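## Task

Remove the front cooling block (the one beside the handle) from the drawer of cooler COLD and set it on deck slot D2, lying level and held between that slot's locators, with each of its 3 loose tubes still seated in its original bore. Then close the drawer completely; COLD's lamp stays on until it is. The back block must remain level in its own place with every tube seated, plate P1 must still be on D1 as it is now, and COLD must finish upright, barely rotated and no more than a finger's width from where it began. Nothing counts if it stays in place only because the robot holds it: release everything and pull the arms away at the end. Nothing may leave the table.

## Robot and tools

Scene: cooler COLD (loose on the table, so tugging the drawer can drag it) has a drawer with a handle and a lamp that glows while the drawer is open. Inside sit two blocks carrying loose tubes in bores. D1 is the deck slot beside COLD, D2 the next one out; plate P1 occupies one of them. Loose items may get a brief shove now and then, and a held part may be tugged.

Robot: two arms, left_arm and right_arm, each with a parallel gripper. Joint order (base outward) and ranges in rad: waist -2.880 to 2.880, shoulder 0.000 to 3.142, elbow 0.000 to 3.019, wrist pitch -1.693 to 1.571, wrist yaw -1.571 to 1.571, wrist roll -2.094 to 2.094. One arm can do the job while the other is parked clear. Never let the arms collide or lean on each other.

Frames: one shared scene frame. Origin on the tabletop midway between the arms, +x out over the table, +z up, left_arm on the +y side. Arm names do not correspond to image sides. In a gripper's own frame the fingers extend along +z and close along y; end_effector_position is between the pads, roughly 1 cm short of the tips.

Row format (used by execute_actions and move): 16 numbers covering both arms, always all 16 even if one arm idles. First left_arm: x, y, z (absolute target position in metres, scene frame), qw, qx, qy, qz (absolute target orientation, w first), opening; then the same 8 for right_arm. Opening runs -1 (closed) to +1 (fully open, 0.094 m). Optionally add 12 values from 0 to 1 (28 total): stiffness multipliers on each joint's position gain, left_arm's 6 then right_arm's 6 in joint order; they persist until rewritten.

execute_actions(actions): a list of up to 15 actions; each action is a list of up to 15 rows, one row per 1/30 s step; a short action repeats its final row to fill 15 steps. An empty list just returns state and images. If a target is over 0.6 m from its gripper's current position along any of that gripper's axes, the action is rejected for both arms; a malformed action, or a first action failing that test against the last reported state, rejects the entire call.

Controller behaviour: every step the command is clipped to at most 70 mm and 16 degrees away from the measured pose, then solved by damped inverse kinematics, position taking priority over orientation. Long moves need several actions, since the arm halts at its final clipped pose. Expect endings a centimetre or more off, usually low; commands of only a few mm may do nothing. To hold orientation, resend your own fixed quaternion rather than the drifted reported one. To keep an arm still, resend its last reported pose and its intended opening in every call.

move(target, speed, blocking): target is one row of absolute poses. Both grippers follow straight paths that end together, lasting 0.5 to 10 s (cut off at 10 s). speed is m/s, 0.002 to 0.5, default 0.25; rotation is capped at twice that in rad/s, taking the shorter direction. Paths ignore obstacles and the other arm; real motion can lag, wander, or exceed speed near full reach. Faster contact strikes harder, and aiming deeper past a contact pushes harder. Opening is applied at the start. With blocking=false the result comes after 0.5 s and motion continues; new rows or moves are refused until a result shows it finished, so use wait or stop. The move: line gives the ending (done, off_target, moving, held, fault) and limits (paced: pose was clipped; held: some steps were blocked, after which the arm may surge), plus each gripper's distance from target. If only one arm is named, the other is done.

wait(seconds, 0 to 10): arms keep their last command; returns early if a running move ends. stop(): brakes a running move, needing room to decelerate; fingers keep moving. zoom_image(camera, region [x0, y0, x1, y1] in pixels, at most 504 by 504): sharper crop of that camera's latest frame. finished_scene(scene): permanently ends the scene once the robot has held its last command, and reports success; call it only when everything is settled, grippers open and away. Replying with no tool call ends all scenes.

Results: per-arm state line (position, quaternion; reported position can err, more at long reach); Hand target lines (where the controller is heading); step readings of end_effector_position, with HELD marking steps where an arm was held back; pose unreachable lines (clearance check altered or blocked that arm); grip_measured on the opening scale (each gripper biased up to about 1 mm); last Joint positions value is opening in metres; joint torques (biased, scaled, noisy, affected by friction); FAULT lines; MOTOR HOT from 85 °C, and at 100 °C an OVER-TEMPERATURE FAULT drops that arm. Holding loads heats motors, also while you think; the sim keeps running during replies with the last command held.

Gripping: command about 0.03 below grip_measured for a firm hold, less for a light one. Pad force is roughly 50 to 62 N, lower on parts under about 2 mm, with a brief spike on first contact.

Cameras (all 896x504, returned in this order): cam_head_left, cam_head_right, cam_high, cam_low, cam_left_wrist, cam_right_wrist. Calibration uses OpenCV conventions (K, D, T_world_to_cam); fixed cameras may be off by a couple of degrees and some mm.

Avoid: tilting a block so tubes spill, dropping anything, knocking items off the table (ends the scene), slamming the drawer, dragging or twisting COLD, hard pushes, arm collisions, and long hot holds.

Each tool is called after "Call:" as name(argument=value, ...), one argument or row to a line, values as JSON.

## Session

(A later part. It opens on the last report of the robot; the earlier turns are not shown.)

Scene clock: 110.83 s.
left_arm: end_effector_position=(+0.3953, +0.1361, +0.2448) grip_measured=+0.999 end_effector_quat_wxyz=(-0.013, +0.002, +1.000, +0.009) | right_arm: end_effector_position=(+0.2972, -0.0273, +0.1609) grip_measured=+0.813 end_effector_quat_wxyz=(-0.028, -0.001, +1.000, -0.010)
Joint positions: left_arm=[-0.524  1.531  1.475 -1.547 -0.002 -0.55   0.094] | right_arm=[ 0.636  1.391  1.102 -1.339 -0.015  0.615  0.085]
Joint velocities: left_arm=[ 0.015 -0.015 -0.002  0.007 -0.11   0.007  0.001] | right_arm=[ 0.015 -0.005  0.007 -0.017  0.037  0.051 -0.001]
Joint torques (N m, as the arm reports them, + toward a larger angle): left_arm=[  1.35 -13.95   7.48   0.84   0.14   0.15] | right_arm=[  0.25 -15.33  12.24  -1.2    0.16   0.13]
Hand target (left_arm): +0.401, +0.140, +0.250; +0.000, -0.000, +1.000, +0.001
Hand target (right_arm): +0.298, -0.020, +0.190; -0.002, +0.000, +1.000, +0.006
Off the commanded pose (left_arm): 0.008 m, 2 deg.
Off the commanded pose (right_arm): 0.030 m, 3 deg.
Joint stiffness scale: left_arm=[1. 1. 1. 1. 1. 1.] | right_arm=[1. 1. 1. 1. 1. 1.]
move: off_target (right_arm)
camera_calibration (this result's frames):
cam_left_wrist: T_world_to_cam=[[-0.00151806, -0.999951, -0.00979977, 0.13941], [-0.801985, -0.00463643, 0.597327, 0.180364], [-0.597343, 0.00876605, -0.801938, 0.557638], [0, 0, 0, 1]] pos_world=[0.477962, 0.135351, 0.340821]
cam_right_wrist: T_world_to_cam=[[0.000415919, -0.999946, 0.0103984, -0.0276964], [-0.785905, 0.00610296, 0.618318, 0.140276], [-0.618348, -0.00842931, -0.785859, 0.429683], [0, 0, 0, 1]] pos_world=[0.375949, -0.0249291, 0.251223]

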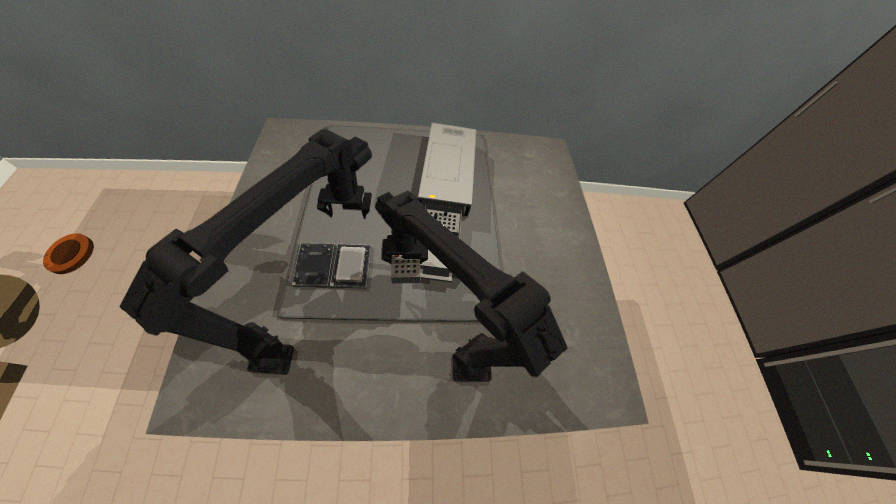

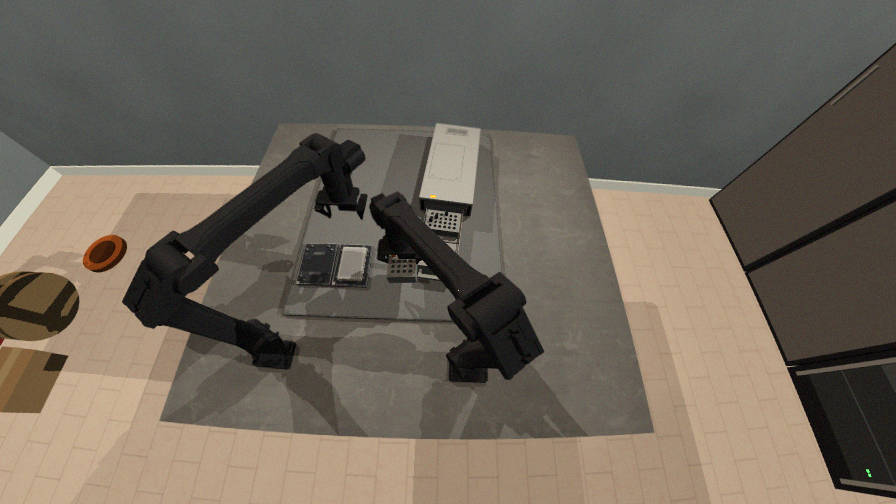

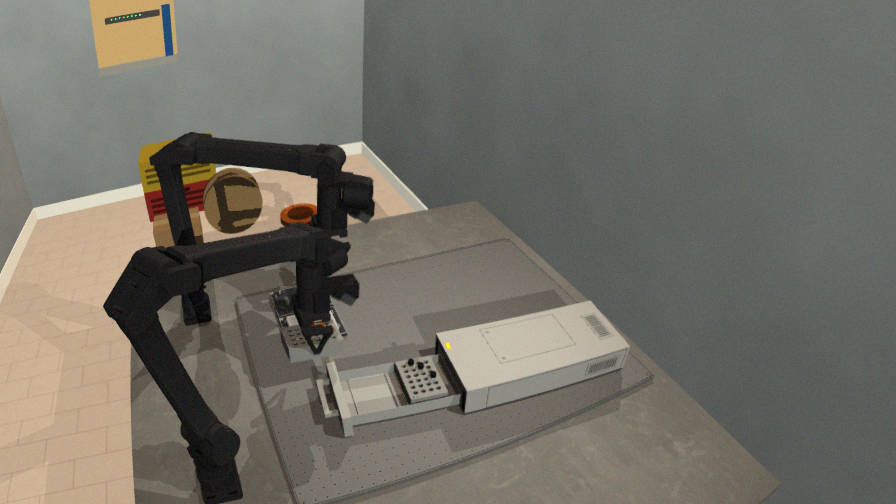

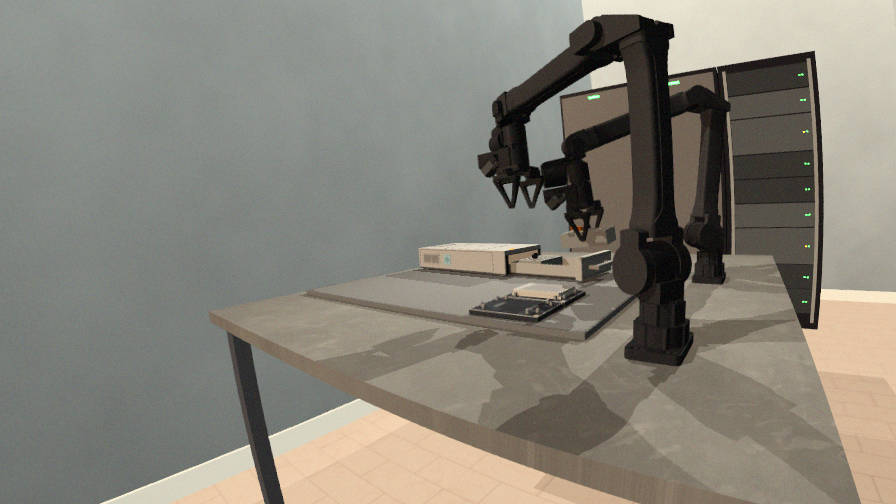

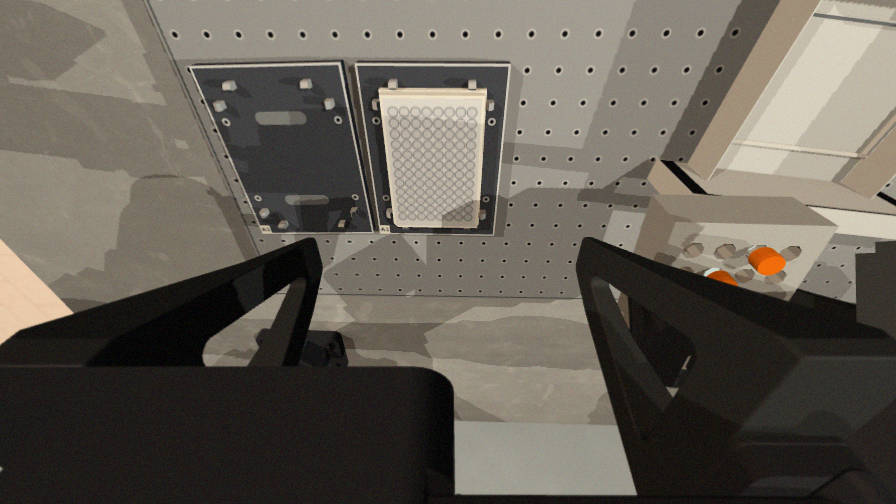

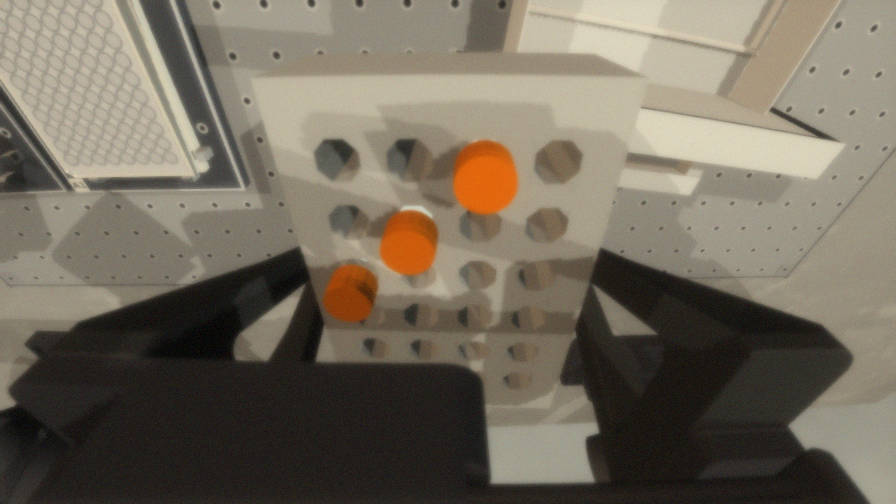

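Call:
move(
  target=[0.40,0.2,0.27,0,0,1,0,1, 0.32,0.035,0.17,0,0,1,0,0.6],
  speed=0.06,
)

Call:
move(
  target=[0.40,0.2,0.27,0,0,1,0,1, 0.32,0.035,0.115,0.02,0,1,0,0.6],
  speed=0.04,
)

Scene clock: 114.73 s.
left_arm: end_effector_position=(+0.4040, +0.1942, +0.2664) grip_measured=+0.999 end_effector_quat_wxyz=(+0.003, -0.001, +1.000, -0.000) | right_arm: end_effector_position=(+0.2969, +0.0087, +0.1342) grip_measured=+0.813 end_effector_quat_wxyz=(-0.044, -0.001, +0.999, -0.031)
Joint positions: left_arm=[-0.398  1.454  1.448 -1.559 -0.002 -0.429  0.094] | right_arm=[ 0.714  1.502  1.143 -1.319 -0.008  0.693  0.085]
Joint velocities: left_arm=[ 0.005 -0.015  0.002  0.002  0.037  0.037  0.   ] | right_arm=[ 0.005  0.005 -0.002 -0.012 -0.022  0.037  0.   ]
Joint torques (N m, as the arm reports them, + toward a larger angle): left_arm=[  1.18 -12.49   7.61  -0.59   0.11   0.15] | right_arm=[  0.16 -14.57  16.29  -0.58   0.18   0.13]
Hand target (left_arm): +0.401, +0.201, +0.270; +0.000, -0.000, +1.000, +0.001
Hand target (right_arm): +0.317, +0.033, +0.172; -0.001, +0.000, +1.000, +0.003
Off the commanded pose (left_arm): 0.008 m, 0 deg.
Off the commanded pose (right_arm): 0.050 m, 6 deg.
Joint stiffness scale: left_arm=[1. 1. 1. 1. 1. 1.] | right_arm=[1. 1. 1. 1. 1. 1.]
move: off_target (right_arm)
camera_calibration (this result's frames):
cam_left_wrist: T_world_to_cam=[[0.00382999, -0.999955, 0.00870729, 0.190622], [-0.82026, 0.00183897, 0.571989, 0.187552], [-0.571979, -0.00933295, -0.820215, 0.577746], [0, 0, 0, 1]] pos_world=[0.483569, 0.195661, 0.364939]
cam_right_wrist: T_world_to_cam=[[0.00226517, -0.998624, 0.0523975, 0.0024516], [-0.765594, 0.0319767, 0.642529, 0.146794], [-0.64332, -0.0415707, -0.764468, 0.413647], [0, 0, 0, 1]] pos_world=[0.378487, 0.0149498, 0.221772]

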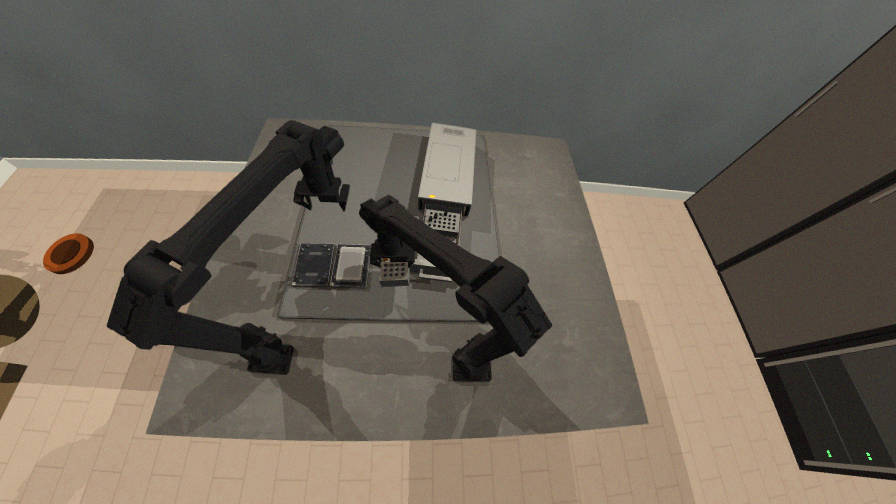

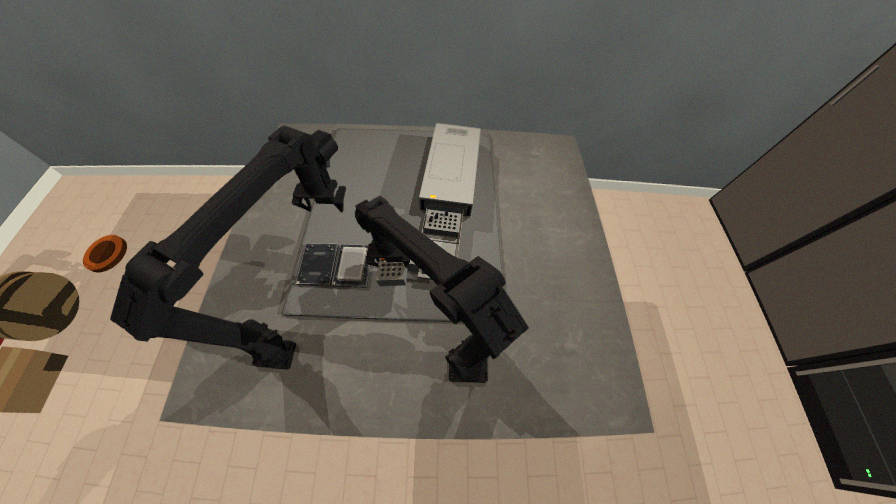

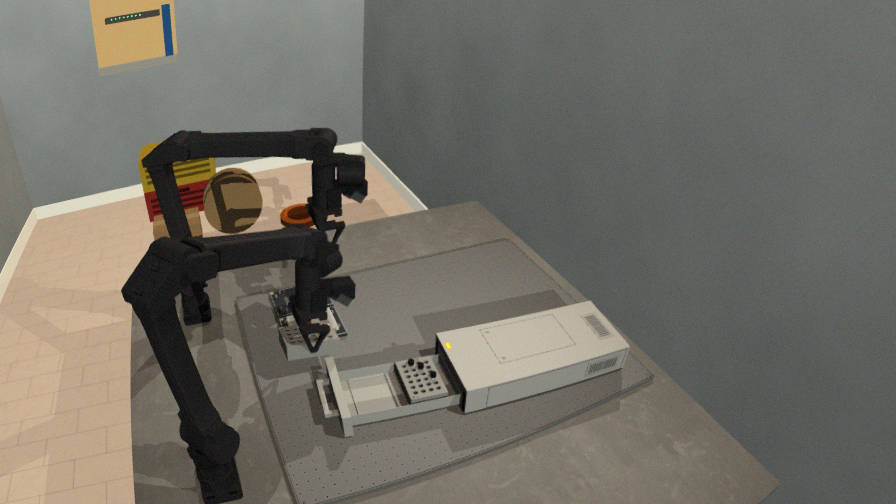

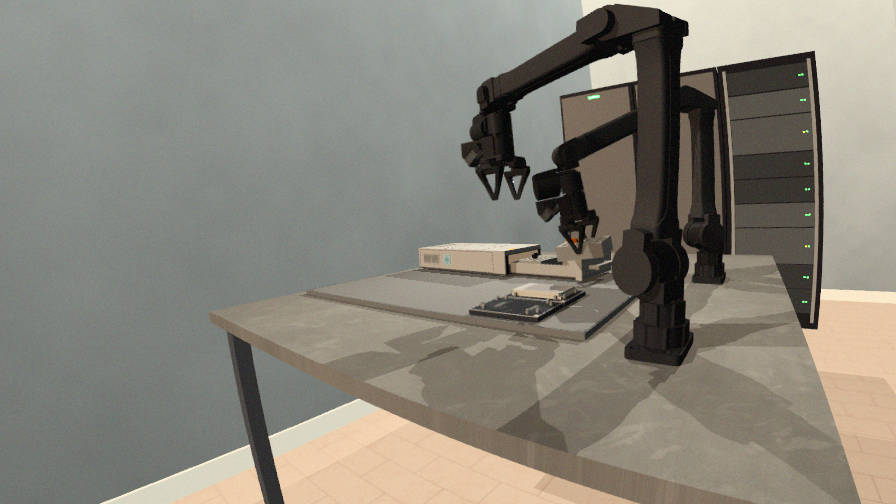

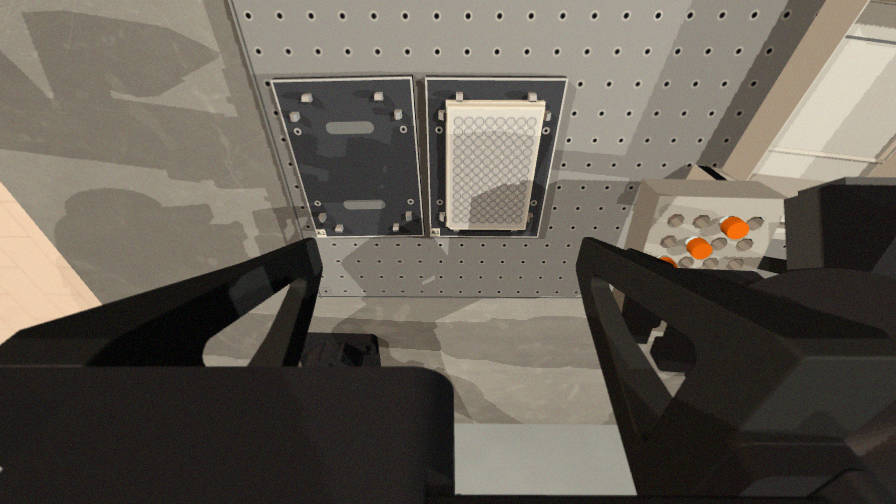

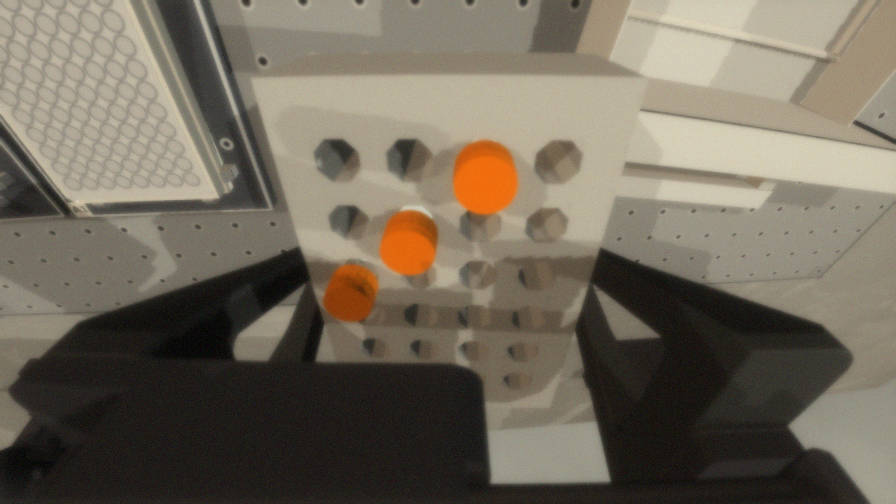

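Scene clock: 116.77 s.
left_arm: end_effector_position=(+0.4040, +0.1942, +0.2664) grip_measured=+0.999 end_effector_quat_wxyz=(+0.003, -0.001, +1.000, -0.000) | right_arm: end_effector_position=(+0.3177, +0.0243, +0.1013) grip_measured=+0.813 end_effector_quat_wxyz=(-0.001, +0.000, +1.000, -0.013)
Joint positions: left_arm=[-0.398  1.454  1.448 -1.559 -0.002 -0.428  0.094] | right_arm=[ 0.722  1.545  1.102 -1.145  0.019  0.704  0.085]
Joint velocities: left_arm=[ 0.005  0.015  0.007  0.002 -0.037 -0.066  0.   ] | right_arm=[-0.005 -0.015 -0.032  0.002  0.037 -0.022 -0.001]
Joint torques (N m, as the arm reports them, + toward a larger angle): left_arm=[  0.93 -12.53   7.42  -0.55   0.2    0.12] | right_arm=[  0.32 -15.4   10.22  -0.21   0.23   0.12]
Hand target (left_arm): +0.400, +0.200, +0.270; +0.000, +0.000, +1.000, +0.000
Hand target (right_arm): +0.320, +0.035, +0.116; +0.019, +0.000, +1.000, +0.001
Off the commanded pose (left_arm): 0.008 m, 0 deg.
Off the commanded pose (right_arm): 0.018 m, 3 deg.
Joint stiffness scale: left_arm=[1. 1. 1. 1. 1. 1.] | right_arm=[1. 1. 1. 1. 1. 1.]
move: off_target (right_arm)
camera_calibration (this result's frames):
cam_left_wrist: T_world_to_cam=[[0.00306708, -0.999957, 0.00870287, 0.190932], [-0.820258, 0.00246225, 0.571988, 0.18743], [-0.571986, -0.00889293, -0.820215, 0.577663], [0, 0, 0, 1]] pos_world=[0.48357, 0.1956, 0.364939]
cam_right_wrist: T_world_to_cam=[[-0.00204147, -0.999881, 0.0153189, 0.0248262], [-0.818264, 0.0104762, 0.574748, 0.207465], [-0.57484, -0.0113615, -0.818187, 0.385489], [0, 0, 0, 1]] pos_world=[0.391406, 0.0270296, 0.195782]

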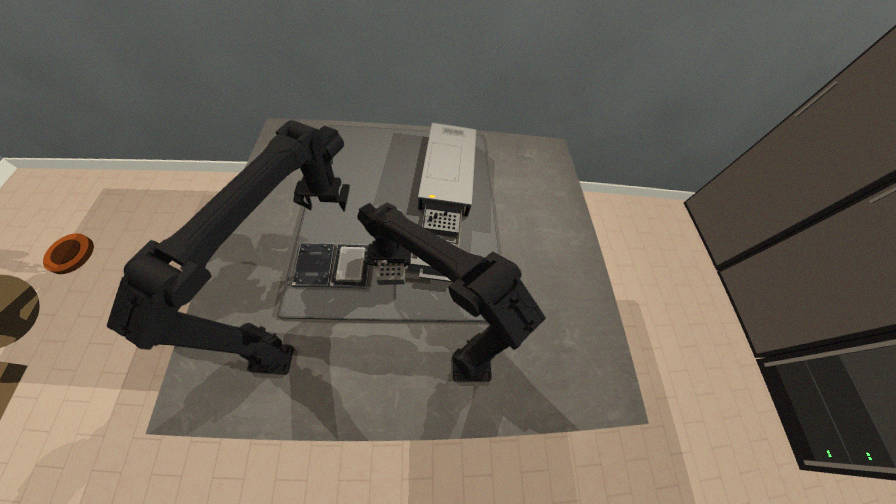

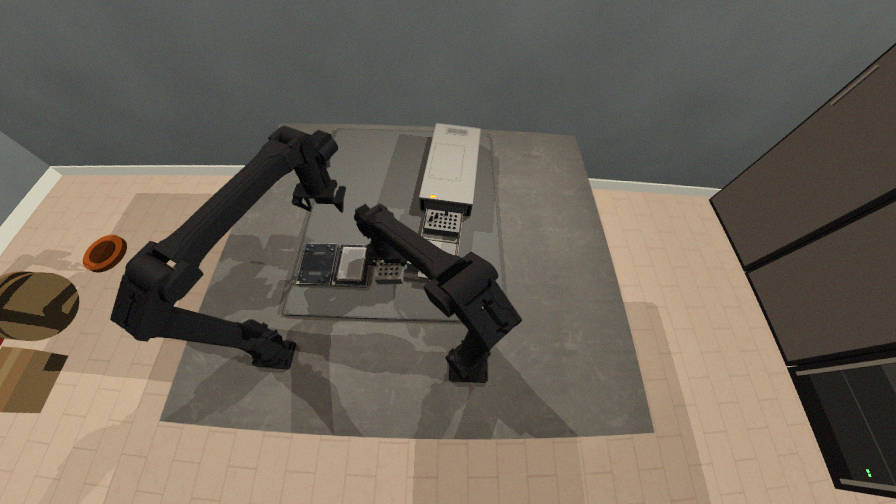

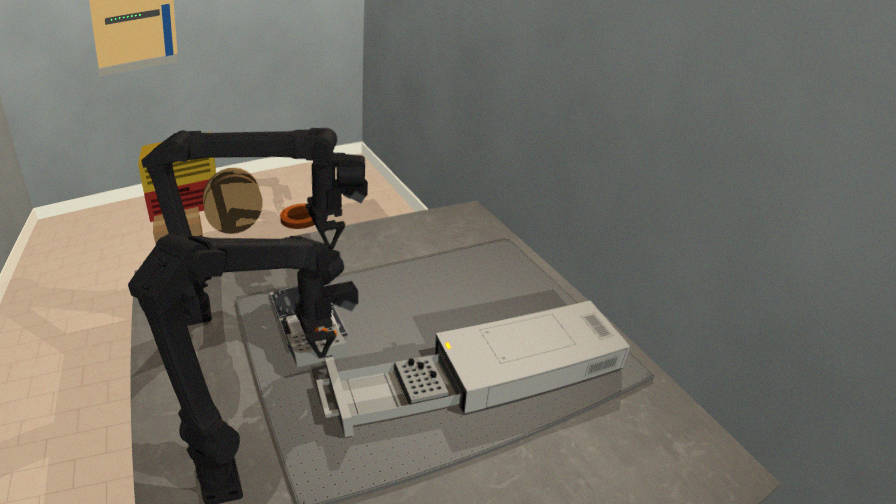

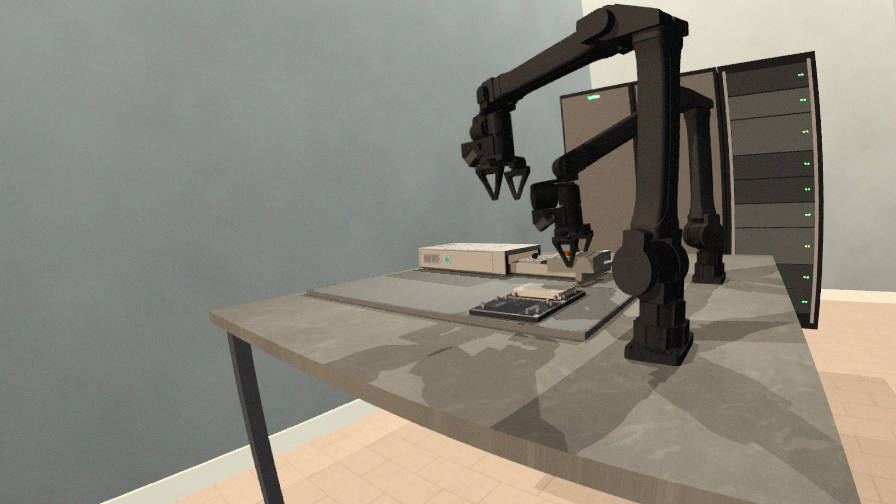

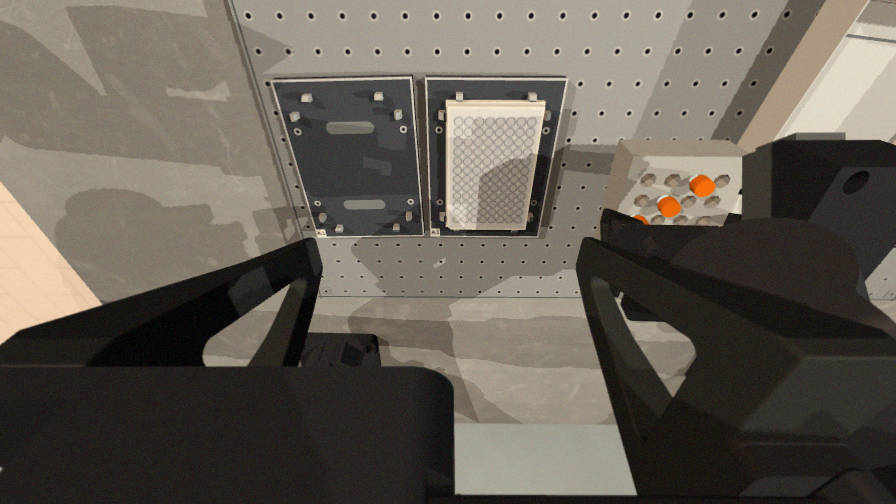

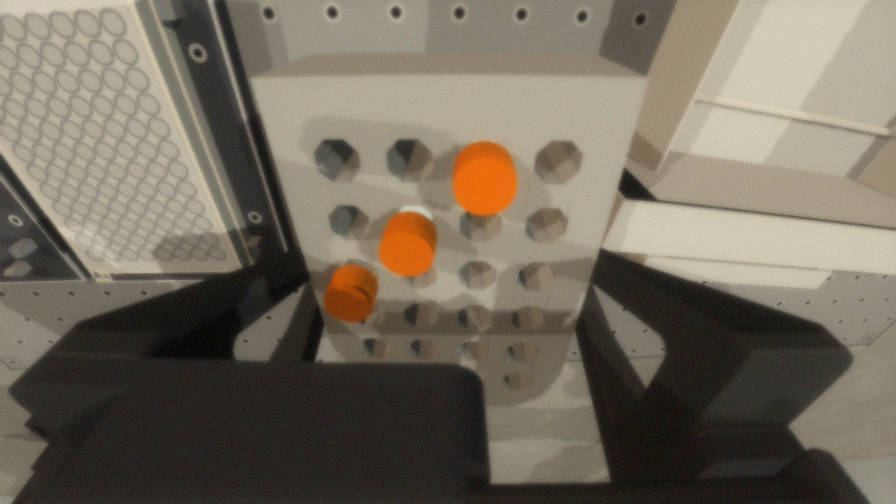

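Call:
move(
  target=[0.40,0.2,0.27,0,0,1,0,1, 0.285,0.048,0.115,0.02,0,1,0,0.6],
  speed=0.04,
)

Call:
move(
  target=[0.40,0.2,0.27,0,0,1,0,1, 0.285,0.048,0.075,0.02,0,1,0,0.6],
  speed=0.03,
)

Scene clock: 120.83 s.
left_arm: end_effector_position=(+0.4040, +0.1942, +0.2664) grip_measured=+0.999 end_effector_quat_wxyz=(+0.003, -0.001, +1.000, -0.000) | right_arm: end_effector_position=(+0.2806, +0.0369, +0.0914) grip_measured=+0.813 end_effector_quat_wxyz=(-0.008, -0.002, +1.000, -0.022)
Joint positions: left_arm=[-0.398  1.454  1.448 -1.559 -0.002 -0.428  0.094] | right_arm=[ 0.806  1.526  1.05  -1.138  0.02   0.783  0.085]
Joint velocities: left_arm=[ 0.005  0.005 -0.002  0.007 -0.022  0.022  0.001] | right_arm=[-0.005 -0.005 -0.012 -0.017 -0.007 -0.022 -0.   ]
Joint torques (N m, as the arm reports them, + toward a larger angle): left_arm=[  0.92 -12.53   7.44  -0.52   0.2    0.14] | right_arm=[  0.25 -17.02   9.97  -0.29   0.22   0.12]
Hand target (left_arm): +0.400, +0.200, +0.270; +0.000, -0.000, +1.000, +0.000
Hand target (right_arm): +0.284, +0.048, +0.115; +0.018, +0.000, +1.000, +0.002
Off the commanded pose (left_arm): 0.008 m, 0 deg.
Off the commanded pose (right_arm): 0.026 m, 4 deg.
Joint stiffness scale: left_arm=[1. 1. 1. 1. 1. 1.] | right_arm=[1. 1. 1. 1. 1. 1.]
move: off_target (right_arm)
camera_calibration (this result's frames):
cam_left_wrist: T_world_to_cam=[[0.00306708, -0.999957, 0.00870287, 0.190932], [-0.820258, 0.00246225, 0.571988, 0.18743], [-0.571986, -0.00889293, -0.820215, 0.577663], [0, 0, 0, 1]] pos_world=[0.48357, 0.1956, 0.364939]
cam_right_wrist: T_world_to_cam=[[0.00337272, -0.99941, 0.0341744, 0.0342795], [-0.809486, 0.0173364, 0.586883, 0.178805], [-0.587129, -0.0296431, -0.80895, 0.359506], [0, 0, 0, 1]] pos_world=[0.355701, 0.0418164, 0.184714]

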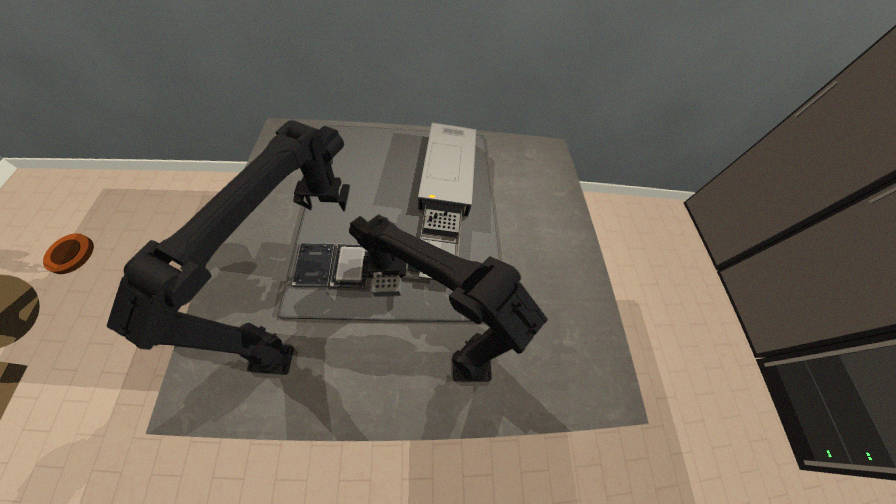

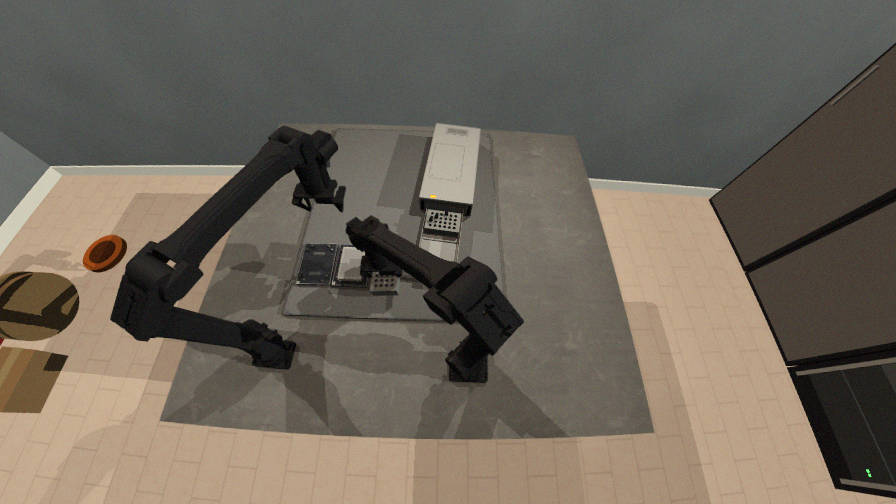

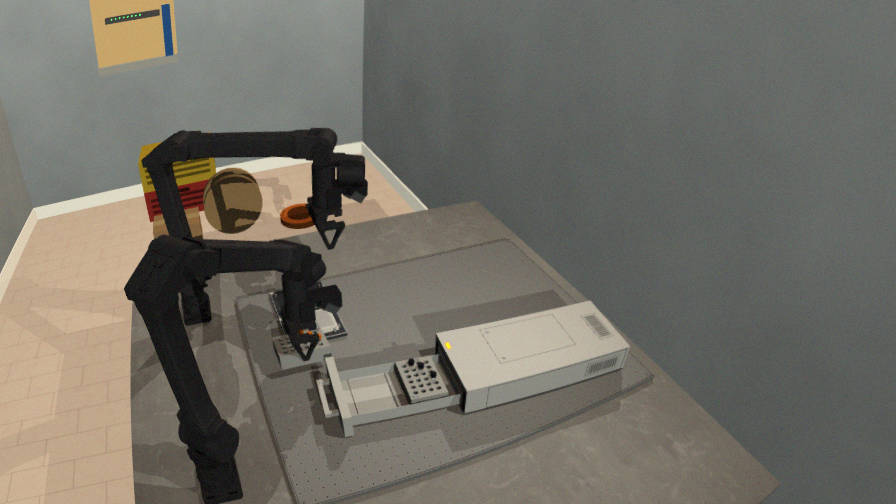

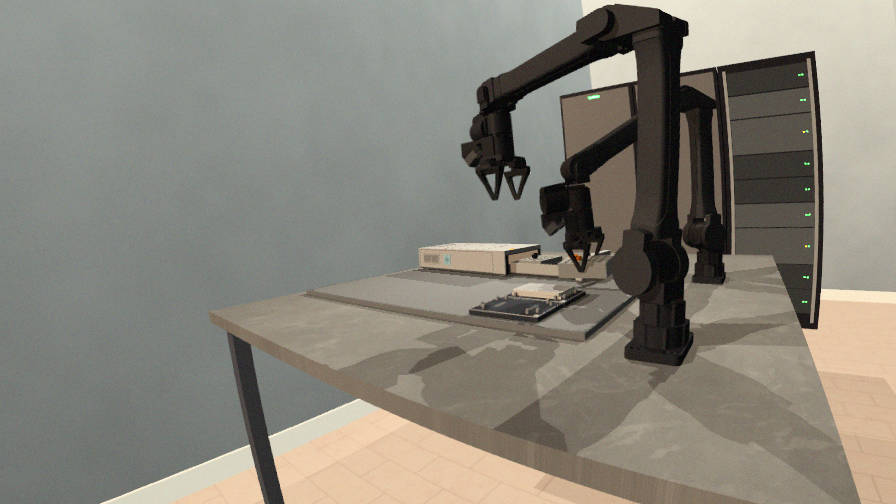

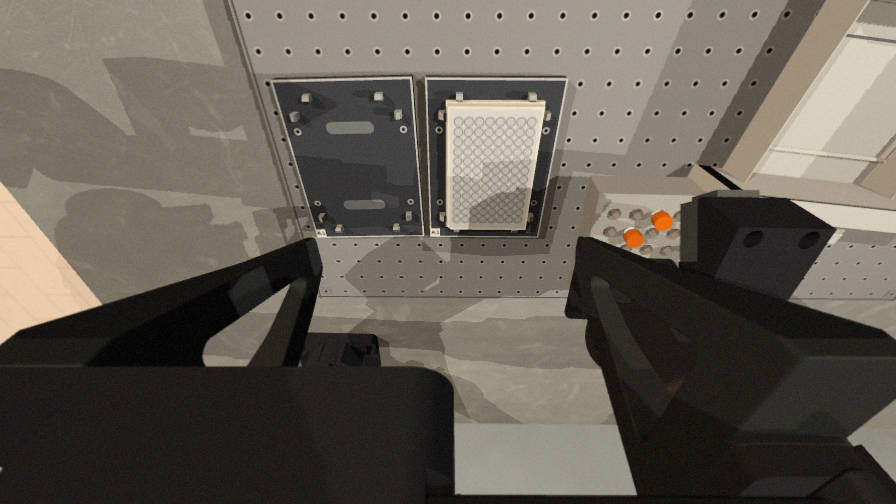

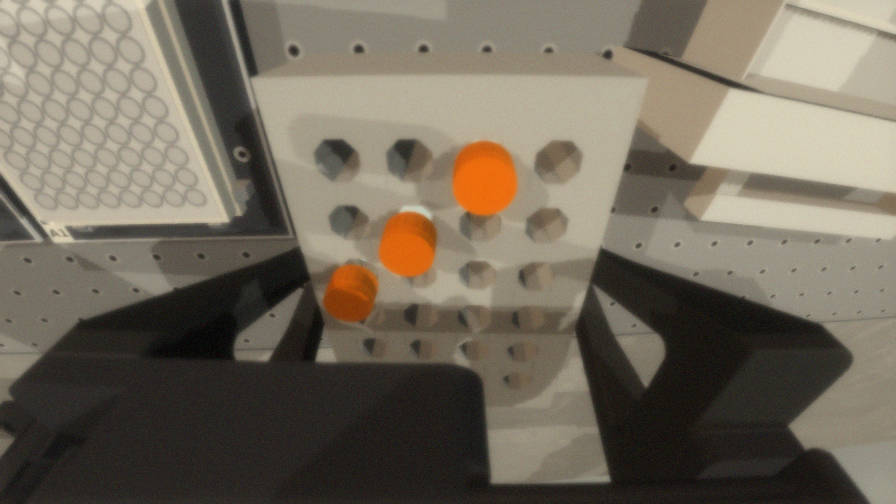

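Scene clock: 122.27 s.
left_arm: end_effector_position=(+0.4040, +0.1942, +0.2664) grip_measured=+0.999 end_effector_quat_wxyz=(+0.003, -0.001, +1.000, -0.000) | right_arm: end_effector_position=(+0.2809, +0.0366, +0.0610) grip_measured=+0.813 end_effector_quat_wxyz=(+0.000, -0.002, +1.000, -0.016)
Joint positions: left_arm=[-0.398  1.454  1.448 -1.559 -0.002 -0.428  0.094] | right_arm=[ 0.806  1.555  0.994 -1.031  0.023  0.785  0.085]
Joint velocities: left_arm=[-0.015 -0.015 -0.012 -0.007  0.037  0.037  0.   ] | right_arm=[-0.005 -0.005 -0.007 -0.002  0.022  0.066 -0.   ]
Joint torques (N m, as the arm reports them, + toward a larger angle): left_arm=[  0.95 -12.52   7.43  -0.53   0.2    0.14] | right_arm=[  0.11 -14.88   9.58  -0.2    0.25   0.12]
Hand target (left_arm): +0.400, +0.200, +0.270; +0.000, -0.000, +1.000, +0.000
Hand target (right_arm): +0.285, +0.048, +0.075; +0.019, +0.000, +1.000, +0.001
Off the commanded pose (left_arm): 0.008 m, 0 deg.
Off the commanded pose (right_arm): 0.018 m, 3 deg.
Joint stiffness scale: left_arm=[1. 1. 1. 1. 1. 1.] | right_arm=[1. 1. 1. 1. 1. 1.]
move: off_target (right_arm)
camera_calibration (this result's frames):
cam_left_wrist: T_world_to_cam=[[0.00306708, -0.999957, 0.00870287, 0.190932], [-0.820258, 0.00246225, 0.571988, 0.18743], [-0.571986, -0.00889293, -0.820215, 0.577663], [0, 0, 0, 1]] pos_world=[0.48357, 0.1956, 0.364939]
cam_right_wrist: T_world_to_cam=[[0.00147086, -0.999773, 0.0212457, 0.0363427], [-0.819185, 0.0109804, 0.573424, 0.200713], [-0.573527, -0.0182476, -0.818983, 0.331464], [0, 0, 0, 1]] pos_world=[0.354471, 0.040179, 0.155598]

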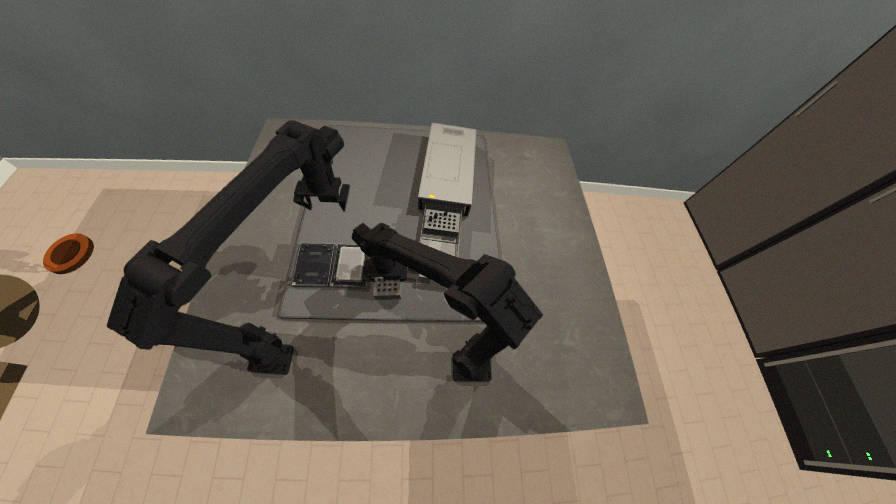

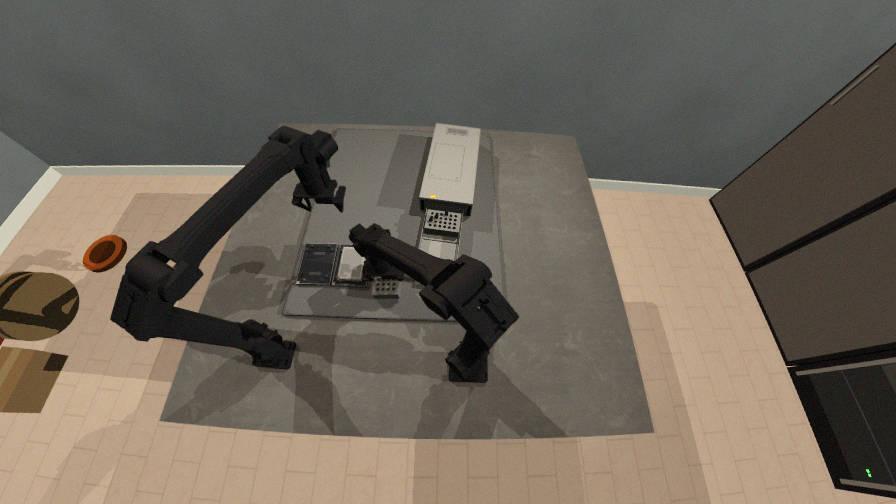

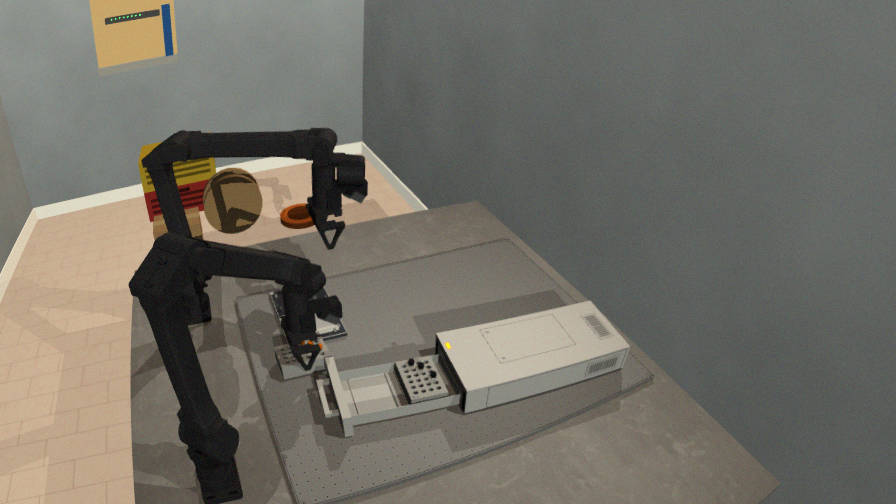

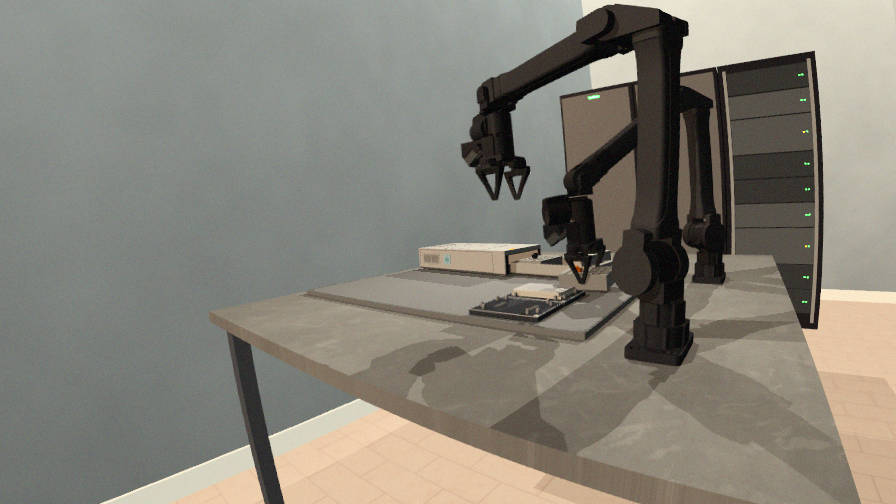

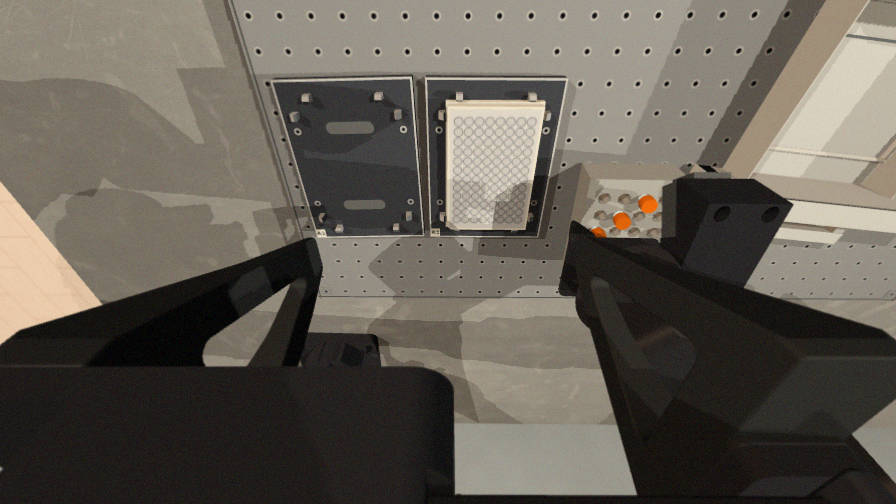

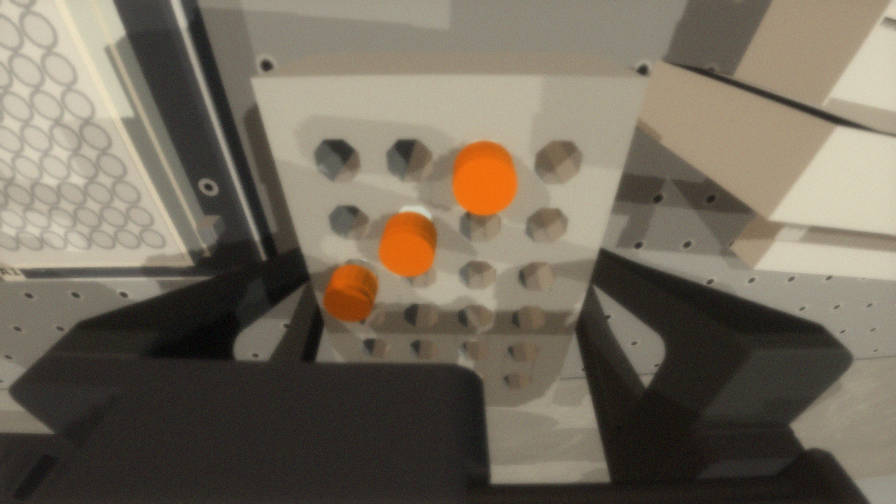

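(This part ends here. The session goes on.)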